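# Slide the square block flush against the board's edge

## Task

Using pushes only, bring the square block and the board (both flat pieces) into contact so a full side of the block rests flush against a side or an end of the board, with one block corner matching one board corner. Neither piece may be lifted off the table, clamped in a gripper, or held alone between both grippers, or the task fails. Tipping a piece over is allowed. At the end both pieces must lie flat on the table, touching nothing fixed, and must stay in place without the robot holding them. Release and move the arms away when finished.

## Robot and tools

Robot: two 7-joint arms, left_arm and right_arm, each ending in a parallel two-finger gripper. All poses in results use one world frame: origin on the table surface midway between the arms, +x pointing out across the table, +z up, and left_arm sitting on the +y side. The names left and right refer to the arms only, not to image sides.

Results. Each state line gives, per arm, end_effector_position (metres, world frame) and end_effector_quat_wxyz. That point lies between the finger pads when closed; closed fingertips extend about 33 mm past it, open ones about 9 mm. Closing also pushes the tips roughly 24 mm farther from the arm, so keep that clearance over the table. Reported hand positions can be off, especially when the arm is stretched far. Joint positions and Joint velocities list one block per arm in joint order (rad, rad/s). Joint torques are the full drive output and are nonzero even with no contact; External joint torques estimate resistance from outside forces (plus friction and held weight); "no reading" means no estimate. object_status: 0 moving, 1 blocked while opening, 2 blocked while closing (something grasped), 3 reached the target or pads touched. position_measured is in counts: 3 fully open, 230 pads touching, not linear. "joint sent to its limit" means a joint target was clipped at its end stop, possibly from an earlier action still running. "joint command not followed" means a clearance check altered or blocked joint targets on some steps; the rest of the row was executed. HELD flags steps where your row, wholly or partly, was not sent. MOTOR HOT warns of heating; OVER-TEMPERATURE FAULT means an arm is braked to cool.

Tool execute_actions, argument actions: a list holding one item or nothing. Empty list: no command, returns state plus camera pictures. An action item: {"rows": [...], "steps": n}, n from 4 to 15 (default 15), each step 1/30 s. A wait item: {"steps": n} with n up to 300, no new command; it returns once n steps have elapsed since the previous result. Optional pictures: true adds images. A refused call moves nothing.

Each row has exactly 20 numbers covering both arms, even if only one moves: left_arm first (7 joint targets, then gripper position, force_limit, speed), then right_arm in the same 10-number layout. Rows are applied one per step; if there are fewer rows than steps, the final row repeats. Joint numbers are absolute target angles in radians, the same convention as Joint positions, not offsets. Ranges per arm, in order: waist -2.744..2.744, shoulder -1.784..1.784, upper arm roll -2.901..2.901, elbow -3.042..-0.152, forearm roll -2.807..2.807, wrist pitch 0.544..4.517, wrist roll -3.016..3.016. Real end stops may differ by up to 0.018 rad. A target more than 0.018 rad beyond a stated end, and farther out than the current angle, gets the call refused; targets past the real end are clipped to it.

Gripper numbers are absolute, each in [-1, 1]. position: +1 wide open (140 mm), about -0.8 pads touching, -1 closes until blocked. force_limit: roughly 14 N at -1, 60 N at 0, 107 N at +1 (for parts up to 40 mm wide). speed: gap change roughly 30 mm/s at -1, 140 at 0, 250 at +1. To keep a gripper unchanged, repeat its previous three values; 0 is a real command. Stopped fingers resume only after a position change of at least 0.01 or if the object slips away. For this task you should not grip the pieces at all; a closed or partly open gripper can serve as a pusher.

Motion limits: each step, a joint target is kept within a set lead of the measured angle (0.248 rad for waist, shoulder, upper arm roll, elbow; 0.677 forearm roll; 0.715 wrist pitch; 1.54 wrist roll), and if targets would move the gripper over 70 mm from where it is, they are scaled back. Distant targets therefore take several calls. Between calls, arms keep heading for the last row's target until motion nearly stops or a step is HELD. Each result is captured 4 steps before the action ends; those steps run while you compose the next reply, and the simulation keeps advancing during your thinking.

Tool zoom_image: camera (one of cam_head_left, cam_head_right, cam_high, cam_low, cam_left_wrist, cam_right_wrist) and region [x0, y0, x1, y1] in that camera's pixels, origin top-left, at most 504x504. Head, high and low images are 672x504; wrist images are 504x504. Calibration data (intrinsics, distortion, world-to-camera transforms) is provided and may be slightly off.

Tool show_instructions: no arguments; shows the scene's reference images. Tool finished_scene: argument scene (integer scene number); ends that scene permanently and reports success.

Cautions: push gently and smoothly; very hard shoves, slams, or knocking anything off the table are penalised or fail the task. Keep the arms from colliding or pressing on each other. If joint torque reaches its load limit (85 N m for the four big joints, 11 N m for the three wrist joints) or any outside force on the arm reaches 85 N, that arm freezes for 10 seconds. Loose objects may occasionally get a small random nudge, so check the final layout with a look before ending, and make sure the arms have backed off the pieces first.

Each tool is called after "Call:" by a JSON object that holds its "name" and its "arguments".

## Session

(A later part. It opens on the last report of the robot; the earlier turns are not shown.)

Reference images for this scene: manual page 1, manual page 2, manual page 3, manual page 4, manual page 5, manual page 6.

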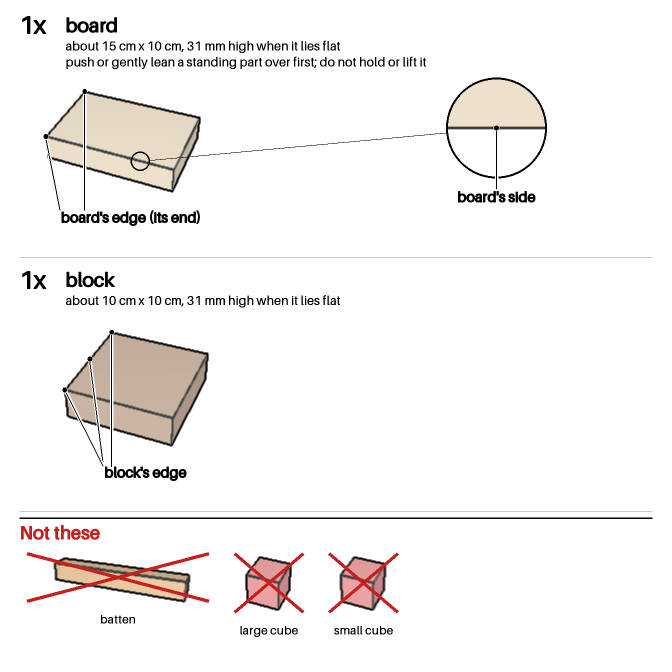

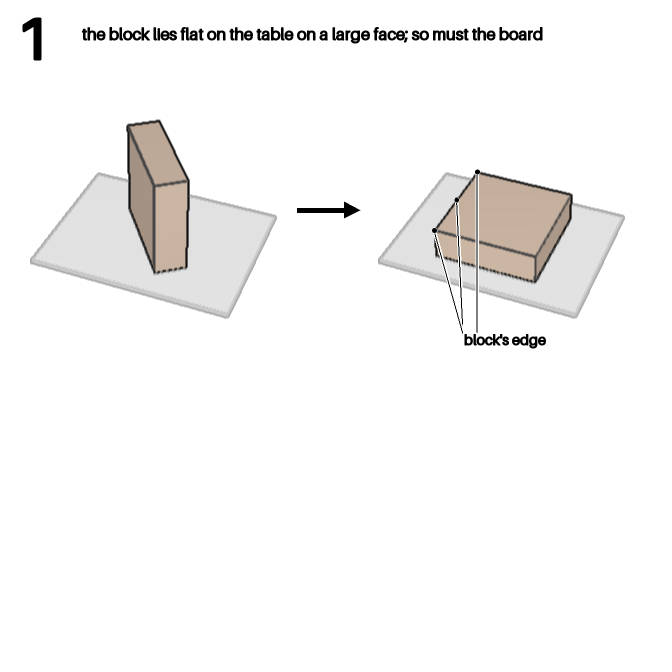

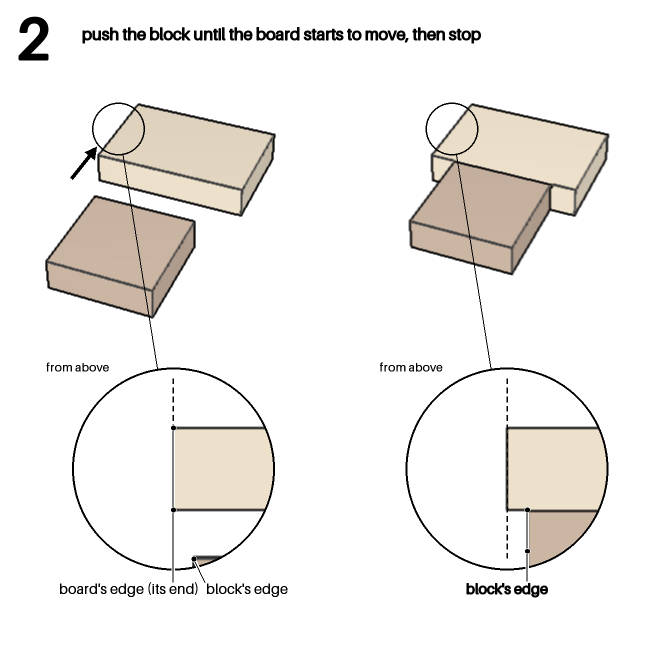

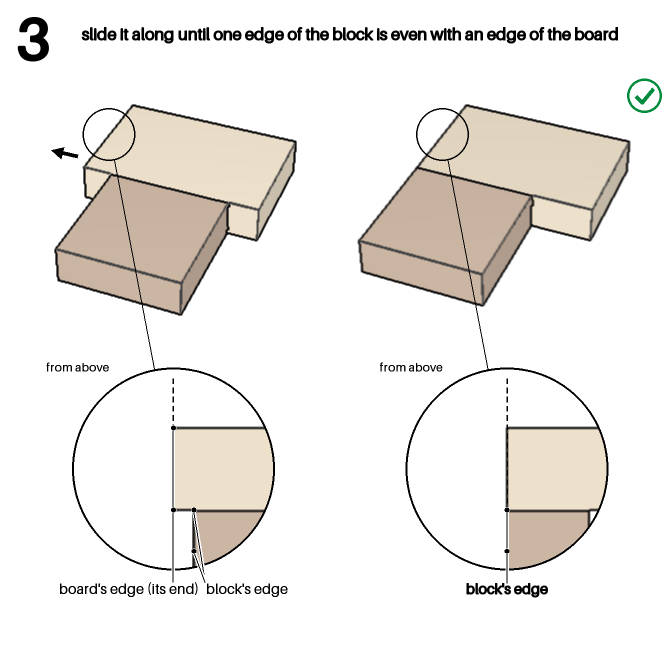

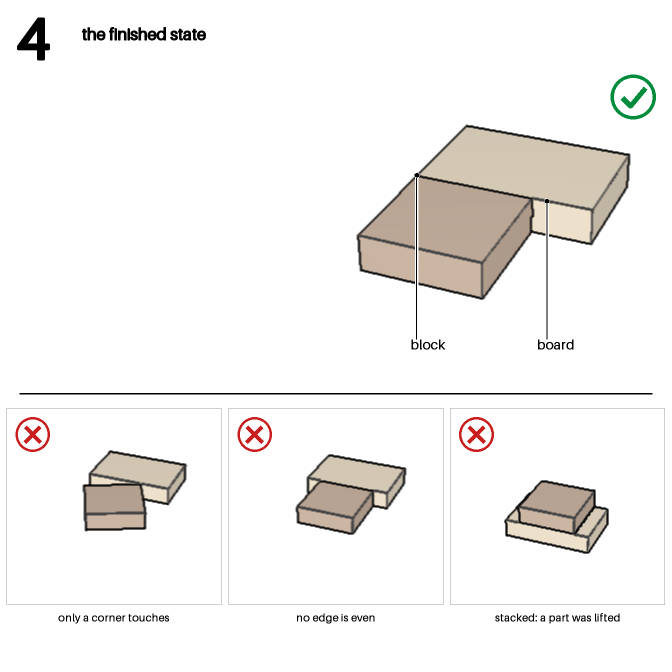

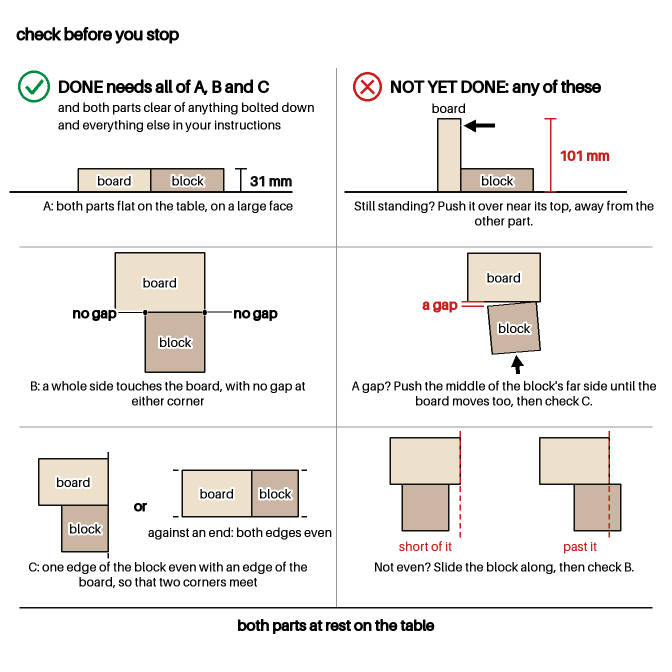

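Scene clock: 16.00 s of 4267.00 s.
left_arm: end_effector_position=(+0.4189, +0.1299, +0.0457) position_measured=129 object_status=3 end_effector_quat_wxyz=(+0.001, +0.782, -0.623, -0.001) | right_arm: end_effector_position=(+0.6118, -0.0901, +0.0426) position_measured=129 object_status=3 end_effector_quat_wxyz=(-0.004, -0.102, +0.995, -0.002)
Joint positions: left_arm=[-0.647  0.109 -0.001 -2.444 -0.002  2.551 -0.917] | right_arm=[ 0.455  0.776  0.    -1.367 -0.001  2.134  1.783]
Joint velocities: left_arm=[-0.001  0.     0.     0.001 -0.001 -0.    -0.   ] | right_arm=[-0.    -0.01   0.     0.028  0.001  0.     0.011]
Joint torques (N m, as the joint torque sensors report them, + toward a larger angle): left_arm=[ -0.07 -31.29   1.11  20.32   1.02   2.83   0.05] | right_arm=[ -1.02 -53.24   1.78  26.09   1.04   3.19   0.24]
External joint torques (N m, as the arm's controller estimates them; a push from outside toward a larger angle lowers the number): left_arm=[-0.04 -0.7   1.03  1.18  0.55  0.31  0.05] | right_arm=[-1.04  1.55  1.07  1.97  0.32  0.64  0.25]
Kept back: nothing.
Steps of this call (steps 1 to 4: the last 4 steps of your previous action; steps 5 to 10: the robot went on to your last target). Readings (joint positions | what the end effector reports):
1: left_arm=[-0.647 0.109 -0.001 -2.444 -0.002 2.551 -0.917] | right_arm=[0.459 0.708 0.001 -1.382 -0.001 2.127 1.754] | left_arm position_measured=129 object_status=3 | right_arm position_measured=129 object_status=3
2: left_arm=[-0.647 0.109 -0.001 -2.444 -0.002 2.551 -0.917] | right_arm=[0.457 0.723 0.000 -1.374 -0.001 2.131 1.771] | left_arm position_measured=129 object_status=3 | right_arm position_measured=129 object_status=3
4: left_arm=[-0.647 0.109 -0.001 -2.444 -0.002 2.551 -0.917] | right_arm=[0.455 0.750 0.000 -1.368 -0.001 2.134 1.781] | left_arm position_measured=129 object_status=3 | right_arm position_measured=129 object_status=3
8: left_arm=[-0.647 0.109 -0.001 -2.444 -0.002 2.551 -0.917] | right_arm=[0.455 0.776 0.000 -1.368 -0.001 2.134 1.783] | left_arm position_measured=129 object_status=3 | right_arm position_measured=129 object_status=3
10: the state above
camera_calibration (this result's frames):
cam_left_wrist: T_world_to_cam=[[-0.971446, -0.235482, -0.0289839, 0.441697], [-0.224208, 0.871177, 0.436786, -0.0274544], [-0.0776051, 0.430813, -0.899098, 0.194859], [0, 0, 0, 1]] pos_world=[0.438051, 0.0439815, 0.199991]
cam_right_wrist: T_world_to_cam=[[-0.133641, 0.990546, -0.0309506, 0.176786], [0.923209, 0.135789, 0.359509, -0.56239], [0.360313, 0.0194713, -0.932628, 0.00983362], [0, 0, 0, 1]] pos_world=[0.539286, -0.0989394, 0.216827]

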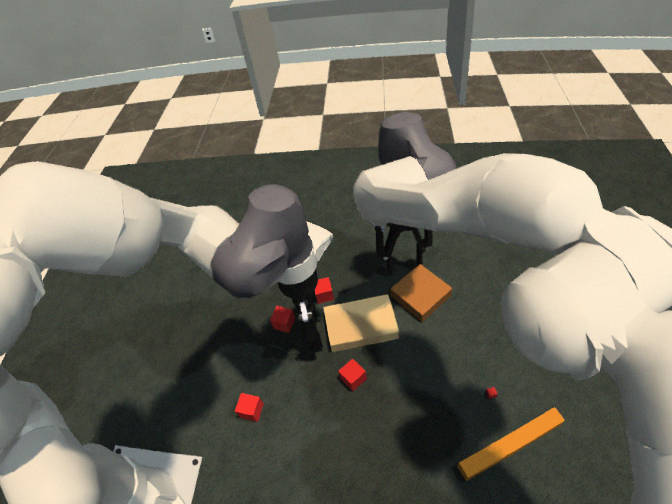

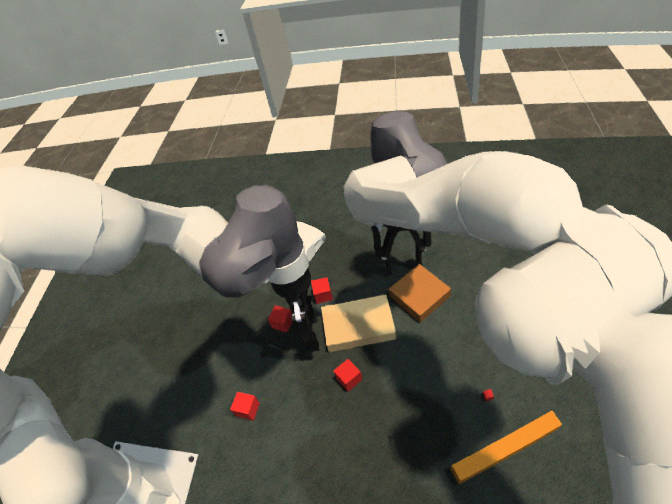

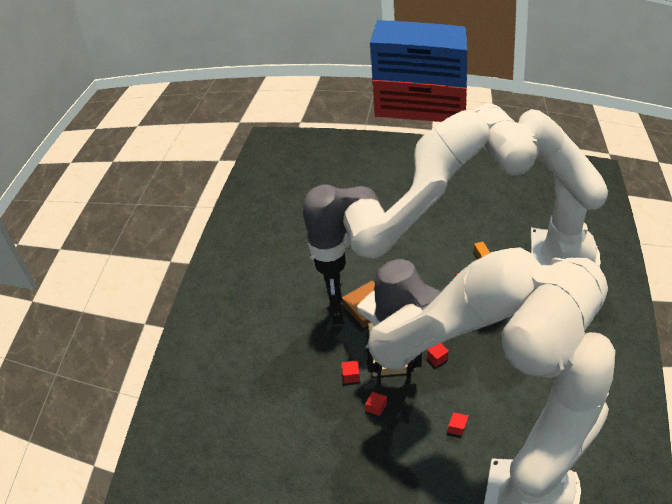

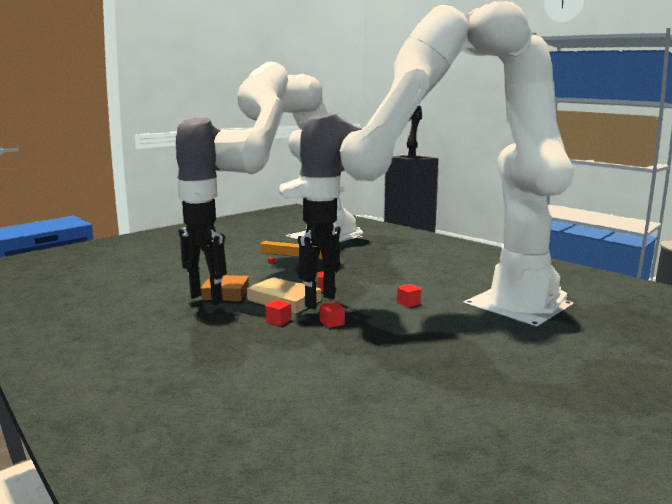

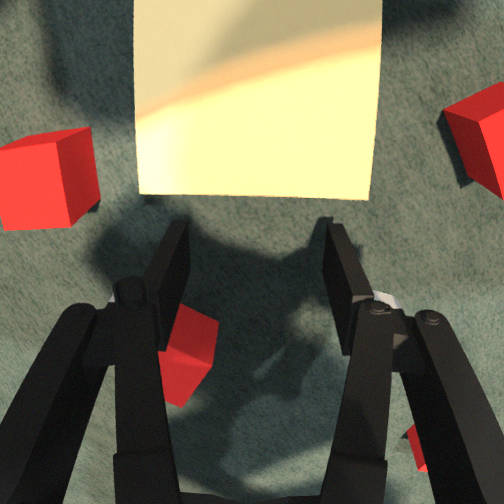

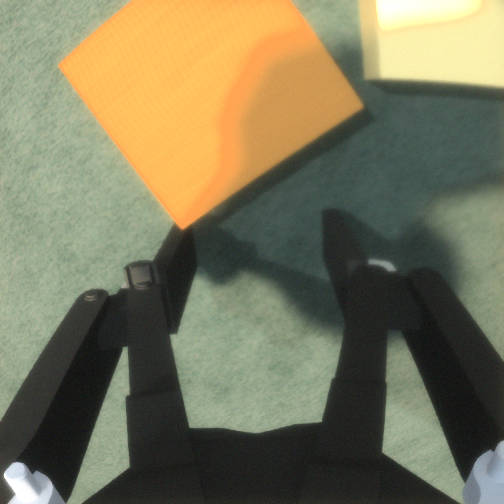

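Call:
{"name": "execute_actions", "arguments": {"actions": [{"rows": [
[-0.648,0.109,0,-2.444,0,2.554,-0.918,0,0,0, 0.455,0.7725,0,-1.361,0,2.155,1.80,0,0,0],
[-0.648,0.109,0,-2.444,0,2.554,-0.918,0,0,0, 0.456,0.7725,0,-1.361,0,2.155,1.805,0,0,0],
[-0.648,0.109,0,-2.444,0,2.554,-0.918,0,0,0, 0.458,0.7725,0,-1.361,0,2.155,1.805,0,0,0],
[-0.648,0.109,0,-2.444,0,2.554,-0.918,0,0,0, 0.460,0.7725,0,-1.361,0,2.152,1.805,0,0,0],
[-0.648,0.109,0,-2.444,0,2.554,-0.918,0,0,0, 0.463,0.7725,0,-1.361,0,2.150,1.805,0,0,0],
[-0.648,0.109,0,-2.444,0,2.554,-0.918,0,0,0, 0.465,0.7725,0,-1.361,0,2.150,1.80,0,0,0],
[-0.648,0.109,0,-2.444,0,2.554,-0.918,0,0,0, 0.465,0.7725,0,-1.361,0,2.150,1.80,0,0,0],
[-0.648,0.109,0,-2.444,0,2.554,-0.918,0,0,0, 0.465,0.771,0,-1.368,0,2.150,1.80,0,0,0],
[-0.648,0.109,0,-2.444,0,2.554,-0.918,0,0,0, 0.465,0.767,0,-1.374,0,2.153,1.80,0,0,0],
[-0.648,0.109,0,-2.444,0,2.554,-0.918,0,0,0, 0.465,0.762,0,-1.382,0,2.160,1.80,0,0,0],
[-0.648,0.109,0,-2.444,0,2.554,-0.918,0,0,0, 0.465,0.756,0,-1.394,0,2.170,1.80,0,0,0],
[-0.648,0.109,0,-2.444,0,2.554,-0.918,0,0,0, 0.465,0.747,0,-1.409,0,2.181,1.80,0,0,0],
[-0.648,0.109,0,-2.444,0,2.554,-0.918,0,0,0, 0.465,0.737,0,-1.427,0,2.194,1.80,0,0,0],
[-0.648,0.109,0,-2.444,0,2.554,-0.918,0,0,0, 0.465,0.727,0,-1.444,0,2.201,1.80,0,0,0],
[-0.648,0.109,0,-2.444,0,2.554,-0.918,0,0,0, 0.465,0.717,0,-1.462,0,2.209,1.80,0,0,0]], "steps": 15}]}}

Call:
{"name": "execute_actions", "arguments": {"actions": [{"rows": [
[-0.648,0.109,0,-2.444,0,2.554,-0.918,0,0,0, 0.465,0.707,0,-1.480,0,2.216,1.80,0,0,0],
[-0.648,0.109,0,-2.444,0,2.554,-0.918,0,0,0, 0.465,0.696,0,-1.497,0,2.223,1.80,0,0,0],
[-0.648,0.109,0,-2.444,0,2.554,-0.918,0,0,0, 0.465,0.686,0,-1.515,0,2.230,1.80,0,0,0],
[-0.648,0.109,0,-2.444,0,2.554,-0.918,0,0,0, 0.465,0.676,0,-1.533,0,2.236,1.80,0,0,0],
[-0.648,0.109,0,-2.444,0,2.554,-0.918,0,0,0, 0.465,0.666,0,-1.550,0,2.242,1.80,0,0,0],
[-0.648,0.109,0,-2.444,0,2.554,-0.918,0,0,0, 0.465,0.657,0,-1.567,0,2.249,1.80,0,0,0],
[-0.648,0.109,0,-2.444,0,2.554,-0.918,0,0,0, 0.465,0.648,0,-1.582,0,2.255,1.80,0,0,0],
[-0.648,0.109,0,-2.444,0,2.554,-0.918,0,0,0, 0.465,0.639,0,-1.597,0,2.261,1.80,0,0,0],
[-0.648,0.109,0,-2.444,0,2.554,-0.918,0,0,0, 0.465,0.630,0,-1.612,0,2.268,1.80,0,0,0],
[-0.648,0.109,0,-2.444,0,2.554,-0.918,0,0,0, 0.465,0.621,0,-1.627,0,2.274,1.80,0,0,0],
[-0.648,0.109,0,-2.444,0,2.554,-0.918,0,0,0, 0.465,0.612,0,-1.643,0,2.280,1.80,0,0,0],
[-0.648,0.109,0,-2.444,0,2.554,-0.918,0,0,0, 0.465,0.603,0,-1.658,0,2.286,1.80,0,0,0],
[-0.648,0.109,0,-2.444,0,2.554,-0.918,0,0,0, 0.465,0.596,0,-1.670,0,2.288,1.80,0,0,0],
[-0.648,0.109,0,-2.444,0,2.554,-0.918,0,0,0, 0.465,0.589,0,-1.682,0,2.289,1.80,0,0,0],
[-0.648,0.109,0,-2.444,0,2.554,-0.918,0,0,0, 0.465,0.584,0,-1.691,0,2.290,1.80,0,0,0]], "steps": 15}]}}

Call:
{"name": "execute_actions", "arguments": {"actions": [{"rows": [
[-0.648,0.109,0,-2.444,0,2.554,-0.918,0,0,0, 0.465,0.580,0,-1.698,0,2.290,1.80,0,0,0],
[-0.648,0.109,0,-2.444,0,2.554,-0.918,0,0,0, 0.465,0.576,0,-1.704,0,2.290,1.80,0,0,0],
[-0.648,0.109,0,-2.444,0,2.554,-0.918,0,0,0, 0.465,0.574,0,-1.708,0,2.288,1.80,0,0,0],
[-0.648,0.109,0,-2.444,0,2.554,-0.918,0,0,0, 0.465,0.572,0,-1.711,0,2.285,1.80,0,0,0]], "steps": 14}], "pictures": true}}

Call:
{"name": "zoom_image", "arguments": {"camera": "cam_right_wrist", "region": [252, 0, 504, 252]}}

Scene clock: 17.60 s of 4267.00 s.
left_arm: end_effector_position=(+0.4189, +0.1299, +0.0457) position_measured=129 object_status=3 end_effector_quat_wxyz=(+0.001, +0.782, -0.623, -0.001) | right_arm: end_effector_position=(+0.6125, -0.0825, +0.0473) position_measured=129 object_status=3 end_effector_quat_wxyz=(+0.004, -0.101, +0.995, +0.001)
Joint positions: left_arm=[-0.647  0.109 -0.001 -2.444 -0.002  2.551 -0.917] | right_arm=[ 0.464  0.766  0.    -1.377 -0.001  2.151  1.793]
Joint velocities: left_arm=[-0.001  0.    -0.001 -0.001  0.001 -0.001 -0.   ] | right_arm=[ 0.011 -0.107 -0.001 -0.191  0.     0.087  0.004]
Joint torques (N m, as the joint torque sensors report them, + toward a larger angle): left_arm=[ -0.43 -30.82   0.62  20.06   1.03   2.84   0.05] | right_arm=[  0.28 -50.89   1.21  22.97   0.98   3.27   0.32]
External joint torques (N m, as the arm's controller estimates them; a push from outside toward a larger angle lowers the number): left_arm=[-0.44 -0.24  0.51  0.98  0.57  0.33  0.05] | right_arm=[ 1.35  1.84  1.28 -1.06  0.3   0.67  0.32]
Steps of this call (steps 1 to 30: the robot went on to your last target; steps 31 to 37: nothing new was sent; steps 38 to 48: the first 11 steps of this action). Readings (joint positions | what the end effector reports):
38: left_arm=[-0.647 0.109 -0.001 -2.444 -0.002 2.551 -0.917] | right_arm=[0.455 0.773 0.000 -1.363 -0.001 2.137 1.787] | left_arm position_measured=129 object_status=3 | right_arm position_measured=129 object_status=3
39: left_arm=[-0.647 0.109 -0.001 -2.444 -0.002 2.551 -0.917] | right_arm=[0.455 0.773 0.000 -1.363 -0.001 2.140 1.788] | left_arm position_measured=129 object_status=3 | right_arm position_measured=129 object_status=3
41: left_arm=[-0.647 0.109 -0.001 -2.444 -0.002 2.551 -0.917] | right_arm=[0.455 0.773 0.000 -1.363 -0.001 2.143 1.791] | left_arm position_measured=129 object_status=3 | right_arm position_measured=129 object_status=3
45: left_arm=[-0.647 0.109 -0.001 -2.444 -0.002 2.551 -0.917] | right_arm=[0.461 0.773 0.000 -1.364 -0.001 2.145 1.793] | left_arm position_measured=129 object_status=3 | right_arm position_measured=129 object_status=3
48: the state above

Scene clock: 18.10 s of 4267.00 s.
left_arm: end_effector_position=(+0.4189, +0.1299, +0.0457) position_measured=129 object_status=3 end_effector_quat_wxyz=(+0.001, +0.782, -0.623, -0.001) | right_arm: end_effector_position=(+0.5761, -0.0987, +0.0484) position_measured=129 object_status=3 end_effector_quat_wxyz=(+0.005, -0.101, +0.995, +0.001)
Joint positions: left_arm=[-0.647  0.109 -0.001 -2.444 -0.002  2.551 -0.917] | right_arm=[ 0.464  0.632  0.    -1.607 -0.001  2.248  1.794]
Joint velocities: left_arm=[ 0.001 -0.     0.     0.001 -0.001 -0.001  0.001] | right_arm=[ 0.    -0.252 -0.001 -0.426 -0.001  0.165  0.002]
Joint torques (N m, as the joint torque sensors report them, + toward a larger angle): left_arm=[ -0.15 -30.97   0.98  20.06   1.03   2.86   0.06] | right_arm=[  0.19 -46.91   1.1   22.16   1.02   3.34   0.35]
External joint torques (N m, as the arm's controller estimates them; a push from outside toward a larger angle lowers the number): left_arm=[-0.22 -0.32  0.81  0.88  0.56  0.34  0.06] | right_arm=[ 0.22  1.26  0.57 -1.79  0.37  0.53  0.35]
Steps of this call (steps 1 to 4: the last 4 steps of your previous action; steps 5 to 15: the first 11 steps of this action). Readings (joint positions | what the end effector reports):
5: left_arm=[-0.647 0.109 -0.001 -2.444 -0.002 2.551 -0.917] | right_arm=[0.464 0.728 0.000 -1.443 -0.001 2.182 1.794] | left_arm position_measured=129 object_status=3 | right_arm position_measured=129 object_status=3
6: left_arm=[-0.647 0.109 -0.001 -2.444 -0.002 2.551 -0.917] | right_arm=[0.464 0.718 0.000 -1.460 -0.001 2.189 1.794] | left_arm position_measured=129 object_status=3 | right_arm position_measured=129 object_status=3
8: left_arm=[-0.647 0.109 -0.001 -2.444 -0.002 2.551 -0.917] | right_arm=[0.464 0.698 0.000 -1.494 -0.001 2.202 1.794] | left_arm position_measured=129 object_status=3 | right_arm position_measured=129 object_status=3
12: left_arm=[-0.647 0.109 -0.001 -2.444 -0.002 2.551 -0.917] | right_arm=[0.464 0.659 0.000 -1.560 -0.001 2.229 1.794] | left_arm position_measured=129 object_status=3 | right_arm position_measured=129 object_status=3
15: the state above

Scene clock: 18.57 s of 4267.00 s.
left_arm: end_effector_position=(+0.4189, +0.1298, +0.0457) position_measured=129 object_status=3 end_effector_quat_wxyz=(+0.001, +0.782, -0.623, -0.001) | right_arm: end_effector_position=(+0.5558, -0.1079, +0.0482) position_measured=129 object_status=3 end_effector_quat_wxyz=(+0.001, -0.101, +0.995, -0.000)
Joint positions: left_arm=[-0.647  0.109 -0.001 -2.444 -0.002  2.551 -0.917] | right_arm=[ 0.464  0.573  0.    -1.706 -0.001  2.281  1.795]
Joint velocities: left_arm=[-0.     0.002 -0.001  0.001 -0.     0.    -0.002] | right_arm=[ 0.001 -0.006 -0.001 -0.012 -0.002  0.01   0.   ]
Joint torques (N m, as the joint torque sensors report them, + toward a larger angle): left_arm=[ -0.48 -31.16   0.76  20.24   1.     2.85   0.04] | right_arm=[ -0.11 -45.7    1.39  21.19   0.94   2.9    0.25]
External joint torques (N m, as the arm's controller estimates them; a push from outside toward a larger angle lowers the number): left_arm=[-0.4  -0.62  0.73  1.1   0.53  0.33  0.04] | right_arm=[-0.27  1.55  0.76 -1.01  0.31  0.5   0.25]
Steps of this call (steps 1 to 4: the last 4 steps of your previous action; steps 5 to 14: the first 10 steps of this action). Readings (joint positions | what the end effector reports):
5: left_arm=[-0.647 0.109 -0.001 -2.444 -0.002 2.551 -0.917] | right_arm=[0.464 0.593 0.000 -1.673 -0.001 2.272 1.795] | left_arm position_measured=129 object_status=3 | right_arm position_measured=129 object_status=3
6: left_arm=[-0.647 0.109 -0.001 -2.444 -0.002 2.551 -0.917] | right_arm=[0.464 0.587 0.000 -1.682 -0.001 2.275 1.795] | left_arm position_measured=129 object_status=3 | right_arm position_measured=129 object_status=3
8: left_arm=[-0.647 0.109 -0.001 -2.444 -0.002 2.551 -0.917] | right_arm=[0.464 0.579 0.000 -1.696 -0.001 2.278 1.795] | left_arm position_measured=129 object_status=3 | right_arm position_measured=129 object_status=3
12: left_arm=[-0.647 0.109 -0.001 -2.444 -0.002 2.551 -0.917] | right_arm=[0.464 0.574 0.000 -1.705 -0.001 2.280 1.795] | left_arm position_measured=129 object_status=3 | right_arm position_measured=129 object_status=3
14: the state above
camera_calibration (this result's frames):
cam_left_wrist: T_world_to_cam=[[-0.971447, -0.235478, -0.028998, 0.441701], [-0.224212, 0.871183, 0.436771, -0.0274479], [-0.0775876, 0.430801, -0.899105, 0.194858], [0, 0, 0, 1]] pos_world=[0.438053, 0.0439781, 0.199995]
cam_right_wrist: T_world_to_cam=[[-0.131402, 0.990937, -0.0278921, 0.185766], [0.919823, 0.132367, 0.36933, -0.509268], [0.369675, 0.0228748, -0.92888, 0.0305721], [0, 0, 0, 1]] pos_world=[0.481545, -0.117371, 0.221667]

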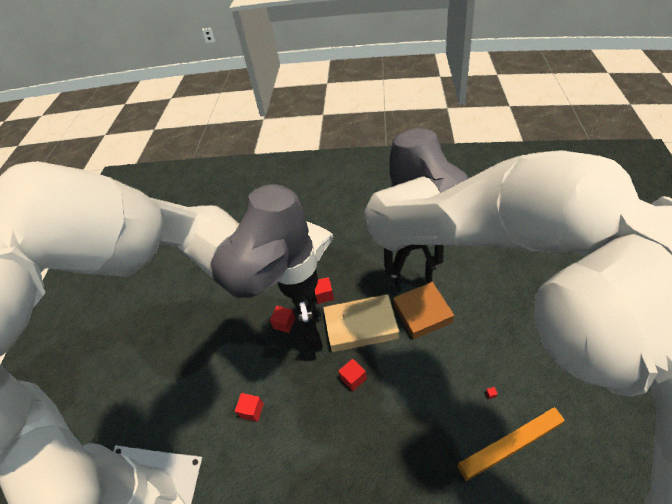

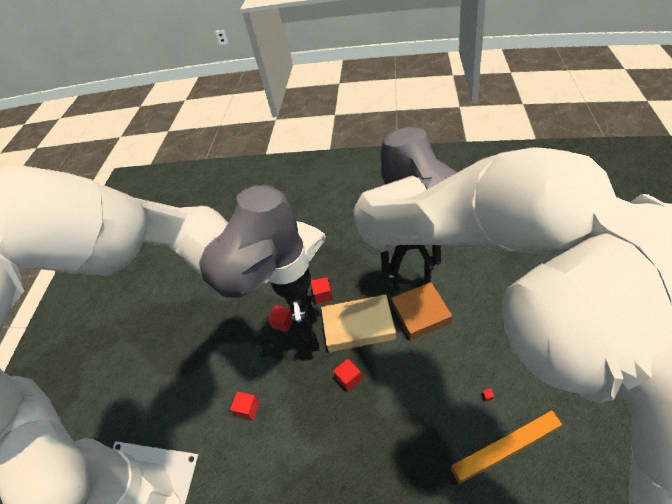

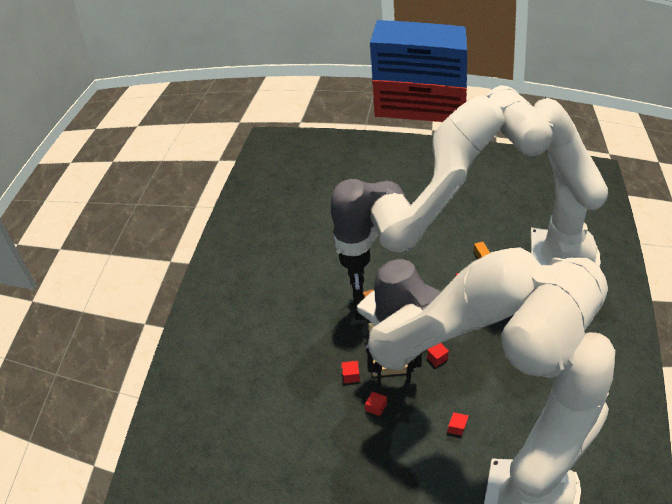

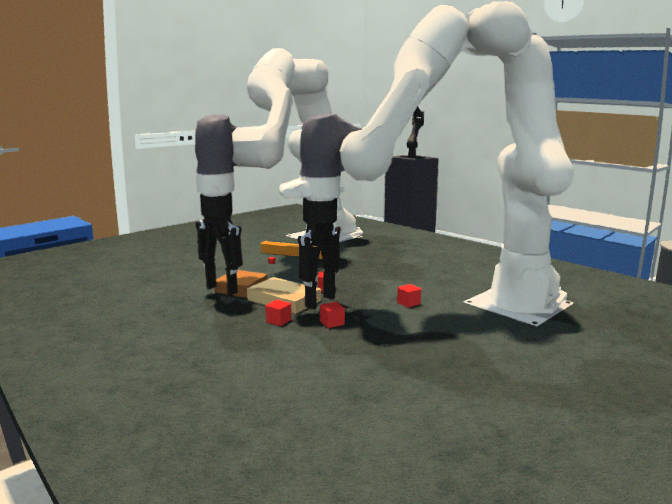

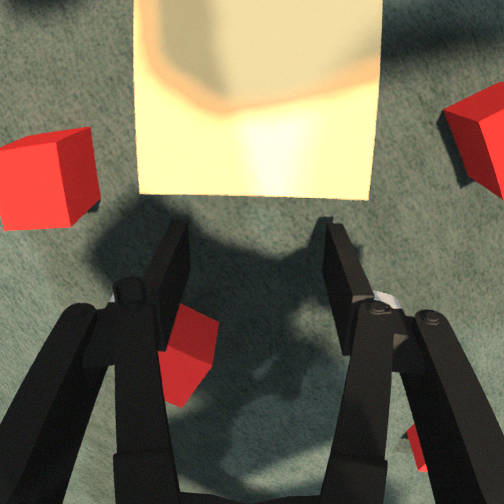

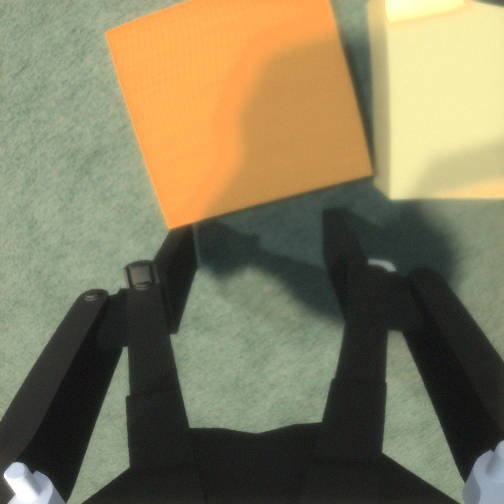

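Region (252, 0, 504, 252) of cam_right_wrist's 504x504 image, scaled by 2.000, with more detail than that image has.

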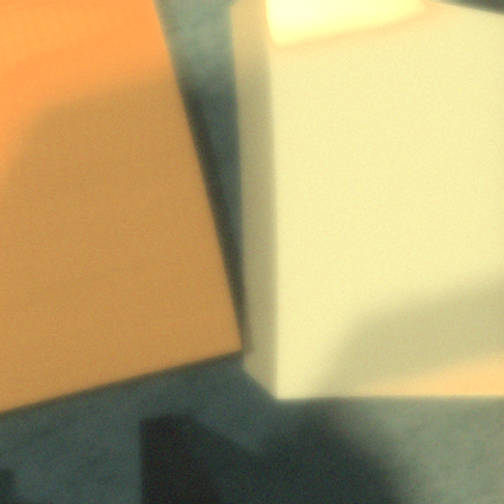

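Call:
{"name": "execute_actions", "arguments": {"actions": [{"rows": [
[-0.649,0.111,0,-2.441,0,2.547,-0.926,0,0,0, 0.464,0.571,0,-1.704,0,2.278,1.795,0,0,0],
[-0.650,0.113,0,-2.438,0,2.545,-0.931,0,0,0, 0.464,0.567,0,-1.698,0,2.265,1.795,0,0,0],
[-0.652,0.115,0,-2.434,0,2.542,-0.937,0,0,0, 0.464,0.562,0,-1.689,0,2.247,1.795,0,0,0],
[-0.654,0.119,0,-2.429,0,2.538,-0.944,0,0,0, 0.464,0.556,0,-1.678,0,2.225,1.795,0,0,0],
[-0.657,0.123,0,-2.422,0,2.535,-0.950,0,0,0, 0.464,0.549,0,-1.665,0,2.205,1.7,0,0,0],
[-0.660,0.128,0,-2.416,0,2.533,-0.953,0,0,0, 0.464,0.541,0,-1.652,0,2.185,1.45,0,0,0],
[-0.663,0.132,0,-2.409,0,2.531,-0.956,0,0,0, 0.464,0.535,0,-1.641,0,2.168,1.2,0,0,0],
[-0.666,0.137,0,-2.403,0,2.529,-0.959,0,0,0, 0.464,0.529,0,-1.631,0,2.155,0.95,0,0,0],
[-0.668,0.141,0,-2.397,0,2.527,-0.961,0,0,0, 0.464,0.524,0,-1.622,0,2.145,0.835,0,0,0],
[-0.671,0.145,0,-2.390,0,2.525,-0.964,0,0,0, 0.463,0.521,0,-1.617,0,2.14,0.755,0,0,0],
[-0.674,0.150,0,-2.384,0,2.523,-0.966,0,0,0, 0.461,0.519,0,-1.620,0,2.145,0.675,0,0,0],
[-0.677,0.154,0,-2.377,0,2.521,-0.969,0,0,0, 0.459,0.514,0,-1.628,0,2.155,0.595,0,0,0],
[-0.680,0.158,0,-2.371,0,2.519,-0.972,0,0,0, 0.457,0.504,0,-1.642,0,2.168,0.515,0,0,0],
[-0.683,0.163,0,-2.365,0,2.516,-0.974,0,0,0, 0.454,0.491,0,-1.662,0,2.181,0.435,0,0,0],
[-0.686,0.167,0,-2.358,0,2.514,-0.977,0,0,0, 0.451,0.474,0,-1.686,0,2.192,0.355,0,0,0]], "steps": 15}]}}

Call:
{"name": "execute_actions", "arguments": {"actions": [{"rows": [
[-0.688,0.172,0,-2.351,0,2.512,-0.979,0,0,0, 0.448,0.453,0,-1.716,0,2.202,0.275,0,0,0],
[-0.691,0.177,0,-2.344,0,2.510,-0.982,0,0,0, 0.445,0.431,0,-1.750,0,2.213,0.195,0,0,0],
[-0.693,0.181,0,-2.337,0,2.507,-0.985,0,0,0, 0.443,0.408,0,-1.783,0,2.223,0.115,0,0,0],
[-0.696,0.186,0,-2.330,0,2.505,-0.987,0,0,0, 0.441,0.385,0,-1.816,0,2.234,0.035,0,0,0],
[-0.699,0.191,0,-2.323,0,2.503,-0.990,0,0,0, 0.44,0.363,0,-1.849,0,2.245,-0.045,0,0,0],
[-0.701,0.196,0,-2.316,0,2.501,-0.992,0,0,0, 0.44,0.340,0,-1.883,0,2.255,-0.125,0,0,0],
[-0.704,0.200,0,-2.309,0,2.498,-0.995,0,0,0, 0.44,0.318,0,-1.916,0,2.265,-0.205,0,0,0],
[-0.706,0.204,0,-2.303,0,2.497,-0.995,0,0,0, 0.44,0.295,0,-1.949,0,2.276,-0.285,0,0,0],
[-0.708,0.208,0,-2.297,0,2.496,-0.996,0,0,0, 0.44,0.272,0,-1.982,0,2.287,-0.365,0,0,0],
[-0.710,0.211,0,-2.293,0,2.496,-0.995,0,0,0, 0.44,0.250,0,-2.015,0,2.297,-0.445,0,0,0],
[-0.711,0.214,0,-2.289,0,2.496,-0.994,0,0,0, 0.44,0.227,0,-2.048,0,2.308,-0.525,0,0,0],
[-0.712,0.216,0,-2.286,0,2.496,-0.994,0,0,0, 0.441,0.205,0,-2.081,0,2.318,-0.605,0,0,0],
[-0.713,0.217,0,-2.284,0,2.496,-0.992,0,0,0, 0.443,0.182,0,-2.115,0,2.329,-0.685,0,0,0],
[-0.714,0.219,0,-2.282,0,2.496,-0.991,0,0,0, 0.446,0.160,0,-2.148,0,2.339,-0.765,0,0,0],
[-0.714,0.219,0,-2.281,0,2.497,-0.990,0,0,0, 0.45,0.137,0,-2.181,0,2.349,-0.845,0,0,0]], "steps": 15}]}}

Call:
{"name": "execute_actions", "arguments": {"actions": [{"rows": [
[-0.714,0.219,0,-2.281,0,2.498,-0.987,0,0,0, 0.454,0.114,0,-2.214,0,2.357,-0.925,0,0,0],
[-0.714,0.219,0,-2.281,0,2.498,-0.987,0,0,0, 0.459,0.092,0,-2.248,0,2.363,-1.005,0,0,0],
[-0.714,0.219,0,-2.281,0,2.498,-0.987,0,0,0, 0.464,0.071,0,-2.278,0,2.368,-1.085,0,0,0],
[-0.714,0.219,0,-2.281,0,2.498,-0.987,0,0,0, 0.469,0.054,0,-2.302,0,2.372,-1.165,0,0,0],
[-0.714,0.219,0,-2.281,0,2.498,-0.987,0,0,0, 0.473,0.041,0,-2.322,0,2.375,-1.245,0,0,0],
[-0.714,0.219,0,-2.281,0,2.498,-0.987,0,0,0, 0.476,0.031,0,-2.336,0,2.376,-1.325,0,0,0],
[-0.714,0.219,0,-2.281,0,2.498,-0.987,0,0,0, 0.479,0.026,0,-2.344,0,2.376,-1.405,0,0,0],
[-0.714,0.219,0,-2.281,0,2.498,-0.987,0,0,0, 0.481,0.024,0,-2.349,0,2.374,-1.485,0,0,0],
[-0.714,0.219,0,-2.281,0,2.498,-0.987,0,0,0, 0.481,0.024,0,-2.349,0,2.374,-1.565,0,0,0],
[-0.714,0.219,0,-2.281,0,2.498,-0.987,0,0,0, 0.481,0.024,0,-2.349,0,2.374,-1.645,0,0,0],
[-0.714,0.219,0,-2.281,0,2.498,-0.987,0,0,0, 0.481,0.024,0,-2.349,0,2.374,-1.72,0,0,0],
[-0.714,0.219,0,-2.281,0,2.498,-0.987,0,0,0, 0.481,0.024,0,-2.349,0,2.374,-1.73,0,0,0],
[-0.714,0.219,0,-2.281,0,2.498,-0.987,0,0,0, 0.481,0.024,0,-2.349,0,2.374,-1.73,0,0,0],
[-0.714,0.219,0,-2.281,0,2.498,-0.987,0,0,0, 0.481,0.024,0,-2.349,0,2.374,-1.73,0,0,0],
[-0.714,0.219,0,-2.281,0,2.498,-0.987,0,0,0, 0.481,0.024,0,-2.349,0,2.374,-1.7,0,0,0]], "steps": 15}]}}

Call:
{"name": "execute_actions", "arguments": {"actions": [{"rows": [
[-0.714,0.219,0,-2.281,0,2.498,-0.987,0,0,0, 0.481,0.024,0,-2.349,0,2.374,-1.6,0,0,0],
[-0.714,0.219,0,-2.281,0,2.498,-0.987,0,0,0, 0.481,0.024,0,-2.349,0,2.374,-1.45,0,0,0],
[-0.714,0.219,0,-2.281,0,2.498,-0.987,0,0,0, 0.481,0.024,0,-2.349,0,2.374,-1.335,0,0,0]], "steps": 10}], "pictures": true}}

Scene clock: 23.70 s of 4267.00 s.
left_arm: end_effector_position=(+0.4229, +0.1140, +0.0468) position_measured=129 object_status=3 end_effector_quat_wxyz=(+0.001, +0.783, -0.622, -0.001) | right_arm: end_effector_position=(+0.5728, -0.1003, +0.1051) position_measured=129 object_status=3 end_effector_quat_wxyz=(+0.015, -0.303, +0.953, +0.001)
Joint positions: left_arm=[-0.667  0.138 -0.001 -2.399 -0.002  2.535 -0.94 ] | right_arm=[ 0.464  0.527  0.    -1.631 -0.001  2.187  1.381]
Joint velocities: left_arm=[-0.083  0.125 -0.     0.176 -0.002 -0.047 -0.073] | right_arm=[-0.005 -0.209 -0.     0.182 -0.    -0.207 -2.319]
Joint torques (N m, as the joint torque sensors report them, + toward a larger angle): left_arm=[ -0.15 -31.44   0.38  21.28   1.     1.78  -0.17] | right_arm=[ -1.27 -40.22   0.49  20.5    0.94   1.31  -0.71]
External joint torques (N m, as the arm's controller estimates them; a push from outside toward a larger angle lowers the number): left_arm=[-0.52  0.85  0.41  2.97  0.52 -0.59 -0.17] | right_arm=[-0.96  0.62  0.32  1.14  0.33 -0.63 -0.74]
Steps of this call (steps 1 to 4: the last 4 steps of your previous action; steps 5 to 15: the robot went on to your last target; steps 16 to 90: nothing new was sent; then 1.77 s passed at rest; steps 91 to 101: the first 11 steps of this action). Readings (joint positions | what the end effector reports):
91: left_arm=[-0.647 0.109 -0.001 -2.444 -0.002 2.551 -0.918] | right_arm=[0.464 0.572 0.000 -1.707 -0.001 2.283 1.795] | left_arm position_measured=129 object_status=3 | right_arm position_measured=129 object_status=3
92: left_arm=[-0.647 0.110 -0.001 -2.443 -0.002 2.550 -0.919] | right_arm=[0.464 0.572 0.000 -1.706 -0.001 2.280 1.795] | left_arm position_measured=129 object_status=3 | right_arm position_measured=129 object_status=3
94: left_arm=[-0.649 0.112 -0.001 -2.438 -0.002 2.548 -0.922] | right_arm=[0.464 0.570 0.000 -1.698 -0.001 2.266 1.795] | left_arm position_measured=129 object_status=3 | right_arm position_measured=129 object_status=3
98: left_arm=[-0.658 0.126 -0.001 -2.417 -0.002 2.541 -0.932] | right_arm=[0.464 0.549 0.000 -1.659 -0.001 2.217 1.623] | left_arm position_measured=129 object_status=3 | right_arm position_measured=129 object_status=3
101: the state above

Scene clock: 24.20 s of 4267.00 s.
left_arm: end_effector_position=(+0.4305, +0.0820, +0.0468) position_measured=129 object_status=3 end_effector_quat_wxyz=(+0.000, +0.783, -0.622, -0.002) | right_arm: end_effector_position=(+0.4993, -0.1489, +0.1192) position_measured=129 object_status=3 end_effector_quat_wxyz=(-0.003, +0.782, -0.623, +0.002)
Joint positions: left_arm=[-0.704  0.204  0.    -2.302 -0.001  2.502 -0.977] | right_arm=[ 0.441  0.275 -0.    -1.977 -0.001  2.26   0.177]
Joint velocities: left_arm=[-0.056  0.097  0.002  0.142 -0.    -0.032 -0.045] | right_arm=[-0.    -0.647 -0.    -0.915 -0.001  0.234 -2.306]
Joint torques (N m, as the joint torque sensors report them, + toward a larger angle): left_arm=[ -0.85 -33.43  -0.5   21.85   0.89   2.36  -0.08] | right_arm=[ -1.37 -35.33   0.61  25.23   1.05   4.15  -0.7 ]
External joint torques (N m, as the arm's controller estimates them; a push from outside toward a larger angle lowers the number): left_arm=[-1.58  1.64 -1.17  2.79  0.41 -0.02 -0.07] | right_arm=[-1.43  0.67  0.31 -0.78  0.45  0.85 -0.71]
Steps of this call (steps 1 to 4: the last 4 steps of your previous action; steps 5 to 15: the first 11 steps of this action). Readings (joint positions | what the end effector reports):
5: left_arm=[-0.680 0.160 -0.000 -2.367 -0.002 2.523 -0.952] | right_arm=[0.457 0.481 0.000 -1.669 -0.001 2.186 0.979] | left_arm position_measured=129 object_status=3 | right_arm position_measured=129 object_status=3
6: left_arm=[-0.683 0.164 -0.000 -2.361 -0.002 2.521 -0.955] | right_arm=[0.454 0.466 0.000 -1.694 -0.001 2.190 0.899] | left_arm position_measured=129 object_status=3 | right_arm position_measured=129 object_status=3
8: left_arm=[-0.688 0.173 0.000 -2.347 -0.001 2.516 -0.961] | right_arm=[0.448 0.429 0.000 -1.751 -0.001 2.202 0.738] | left_arm position_measured=129 object_status=3 | right_arm position_measured=129 object_status=3
12: left_arm=[-0.698 0.192 0.000 -2.320 -0.001 2.507 -0.971] | right_arm=[0.441 0.343 -0.000 -1.879 -0.001 2.232 0.418] | left_arm position_measured=129 object_status=3 | right_arm position_measured=129 object_status=3
15: the state above

Scene clock: 24.70 s of 4267.00 s.
left_arm: end_effector_position=(+0.4321, +0.0757, +0.0468) position_measured=129 object_status=3 end_effector_quat_wxyz=(+0.000, +0.783, -0.622, -0.002) | right_arm: end_effector_position=(+0.3972, -0.1714, +0.1097) position_measured=129 object_status=3 end_effector_quat_wxyz=(+0.003, +0.999, -0.054, -0.004)
Joint positions: left_arm=[-0.711  0.216  0.    -2.284 -0.001  2.497 -0.982] | right_arm=[ 0.479  0.029  0.    -2.34  -0.001  2.36  -1.023]
Joint velocities: left_arm=[-0.     0.001 -0.     0.001  0.002 -0.001  0.   ] | right_arm=[ 0.019 -0.051 -0.001 -0.096  0.001  0.054 -2.291]
Joint torques (N m, as the joint torque sensors report them, + toward a larger angle): left_arm=[ -1.46 -33.45  -0.46  22.58   0.84   2.61  -0.17] | right_arm=[ -0.69 -30.29   0.92  21.05   0.95   3.47  -0.7 ]
External joint torques (N m, as the arm's controller estimates them; a push from outside toward a larger angle lowers the number): left_arm=[-1.44  1.28 -0.64  2.76  0.33  0.1  -0.17] | right_arm=[ 0.05 -0.21  1.78 -1.23  0.32  0.82 -0.74]
Steps of this call (steps 1 to 4: the last 4 steps of your previous action; steps 5 to 15: the first 11 steps of this action). Readings (joint positions | what the end effector reports):
5: left_arm=[-0.710 0.214 0.000 -2.287 -0.001 2.499 -0.981] | right_arm=[0.445 0.162 -0.000 -2.142 -0.001 2.309 -0.223] | left_arm position_measured=129 object_status=3 | right_arm position_measured=129 object_status=3
6: left_arm=[-0.711 0.215 0.000 -2.286 -0.001 2.498 -0.982] | right_arm=[0.448 0.139 -0.001 -2.175 -0.001 2.318 -0.303] | left_arm position_measured=129 object_status=3 | right_arm position_measured=129 object_status=3
8: left_arm=[-0.711 0.216 0.000 -2.285 -0.001 2.498 -0.982] | right_arm=[0.457 0.097 -0.001 -2.238 -0.001 2.333 -0.463] | left_arm position_measured=129 object_status=3 | right_arm position_measured=129 object_status=3
12: left_arm=[-0.711 0.216 0.000 -2.284 -0.001 2.497 -0.982] | right_arm=[0.474 0.041 -0.000 -2.320 -0.001 2.353 -0.783] | left_arm position_measured=129 object_status=3 | right_arm position_measured=129 object_status=3
15: the state above

Scene clock: 25.03 s of 4267.00 s.
left_arm: end_effector_position=(+0.4321, +0.0757, +0.0468) position_measured=129 object_status=3 end_effector_quat_wxyz=(+0.000, +0.783, -0.622, -0.002) | right_arm: end_effector_position=(+0.3972, -0.1710, +0.1097) position_measured=129 object_status=3 end_effector_quat_wxyz=(+0.001, +0.995, +0.097, -0.001)
Joint positions: left_arm=[-0.711  0.216  0.    -2.284 -0.001  2.497 -0.982] | right_arm=[ 0.479  0.025  0.    -2.346 -0.001  2.368 -1.324]
Joint velocities: left_arm=[-0.001 -0.001 -0.001  0.001 -0.     0.     0.   ] | right_arm=[ 0.    -0.001  0.    -0.001  0.001  0.01  -0.021]
Joint torques (N m, as the joint torque sensors report them, + toward a larger angle): left_arm=[ -1.39 -33.68  -0.2   23.13   0.88   2.58  -0.17] | right_arm=[  0.86 -29.96   0.08  19.82   0.96   3.31  -0.29]
External joint torques (N m, as the arm's controller estimates them; a push from outside toward a larger angle lowers the number): left_arm=[-1.3   1.35 -0.33  3.12  0.37  0.03 -0.17] | right_arm=[ 0.85  0.16  0.05 -1.65  0.36  0.79 -0.29]
Steps of this call (steps 1 to 4: the last 4 steps of your previous action; steps 5 to 10: the first 6 steps of this action). Readings (joint positions | what the end effector reports):
5: left_arm=[-0.711 0.216 0.000 -2.284 -0.001 2.497 -0.982] | right_arm=[0.479 0.026 0.000 -2.346 -0.001 2.366 -1.304] | left_arm position_measured=129 object_status=3 | right_arm position_measured=129 object_status=3
6: left_arm=[-0.711 0.216 0.000 -2.284 -0.001 2.497 -0.982] | right_arm=[0.479 0.026 0.000 -2.346 -0.001 2.367 -1.319] | left_arm position_measured=129 object_status=3 | right_arm position_measured=129 object_status=3
8: left_arm=[-0.711 0.216 0.000 -2.284 -0.001 2.497 -0.982] | right_arm=[0.479 0.025 0.000 -2.346 -0.001 2.368 -1.322] | left_arm position_measured=129 object_status=3 | right_arm position_measured=129 object_status=3
10: the state above
camera_calibration (this result's frames):
cam_left_wrist: T_world_to_cam=[[-0.971129, -0.236768, -0.0291539, 0.441831], [-0.225346, 0.870375, 0.437798, 0.0226717], [-0.0782814, 0.431728, -0.898601, 0.220423], [0, 0, 0, 1]] pos_world=[0.451439, -0.0102842, 0.201028]
cam_right_wrist: T_world_to_cam=[[0.12377, -0.991983, -0.0255178, -0.211558], [-0.920617, -0.124387, 0.370125, 0.309285], [-0.370331, -0.0223181, -0.928632, 0.433982], [0, 0, 0, 1]] pos_world=[0.471635, -0.161705, 0.283137]

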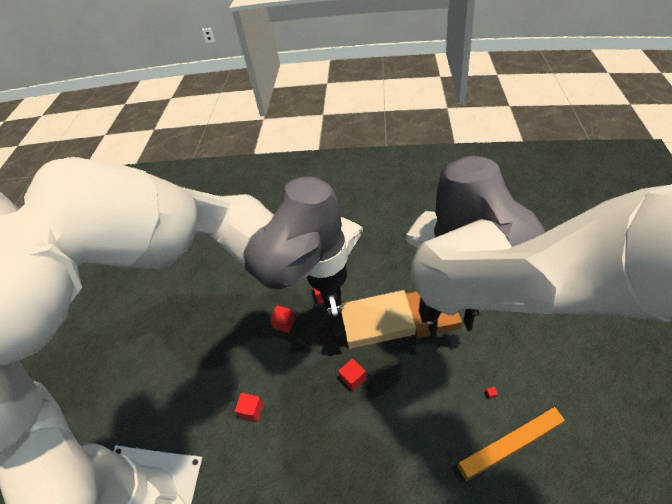

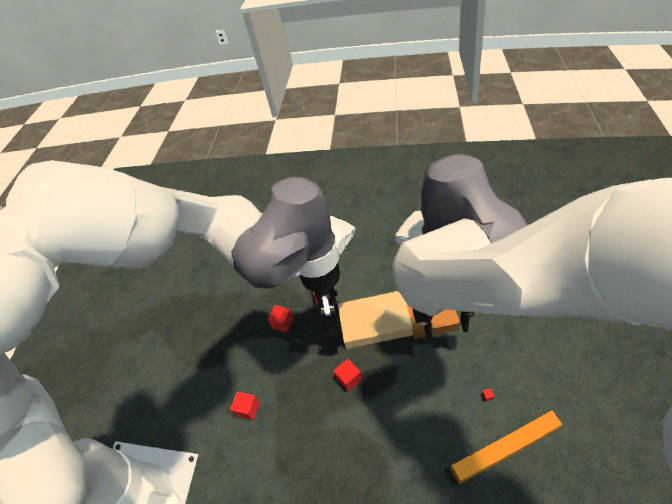

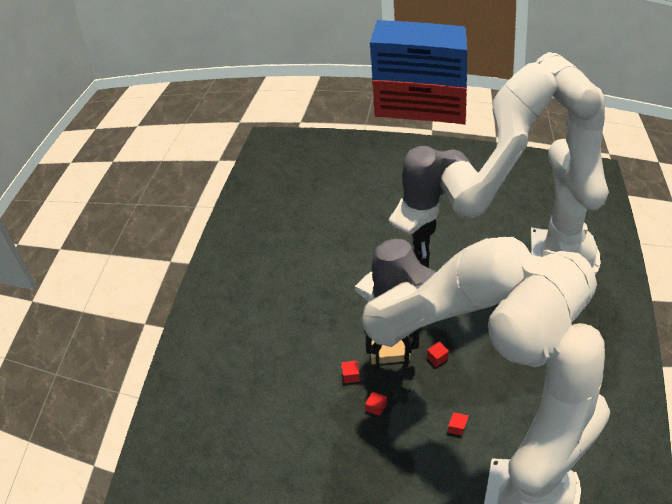

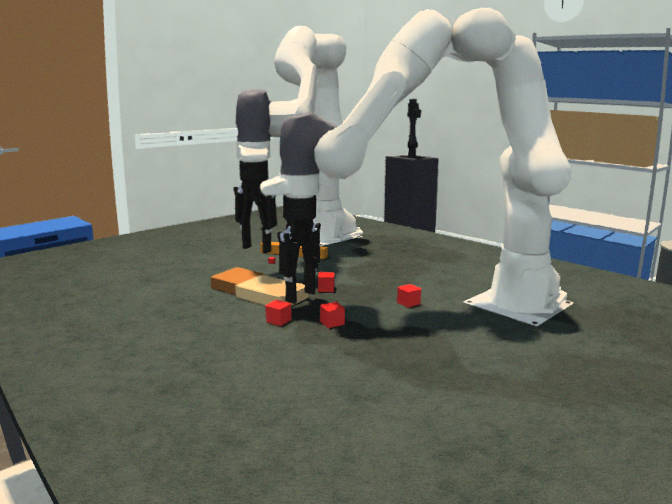

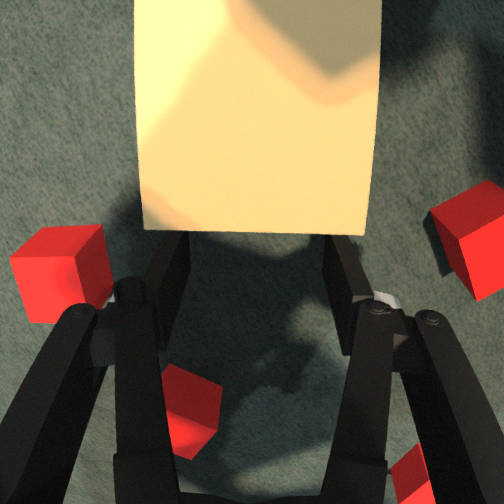

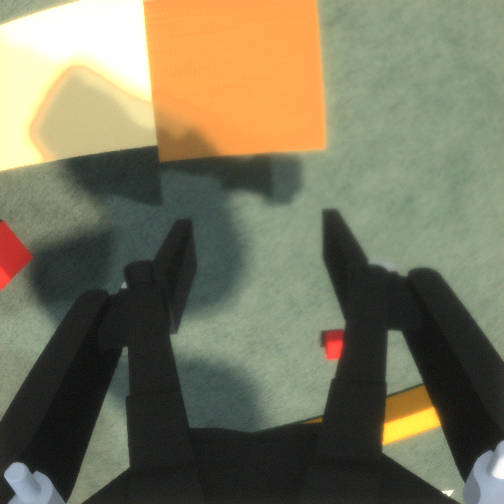

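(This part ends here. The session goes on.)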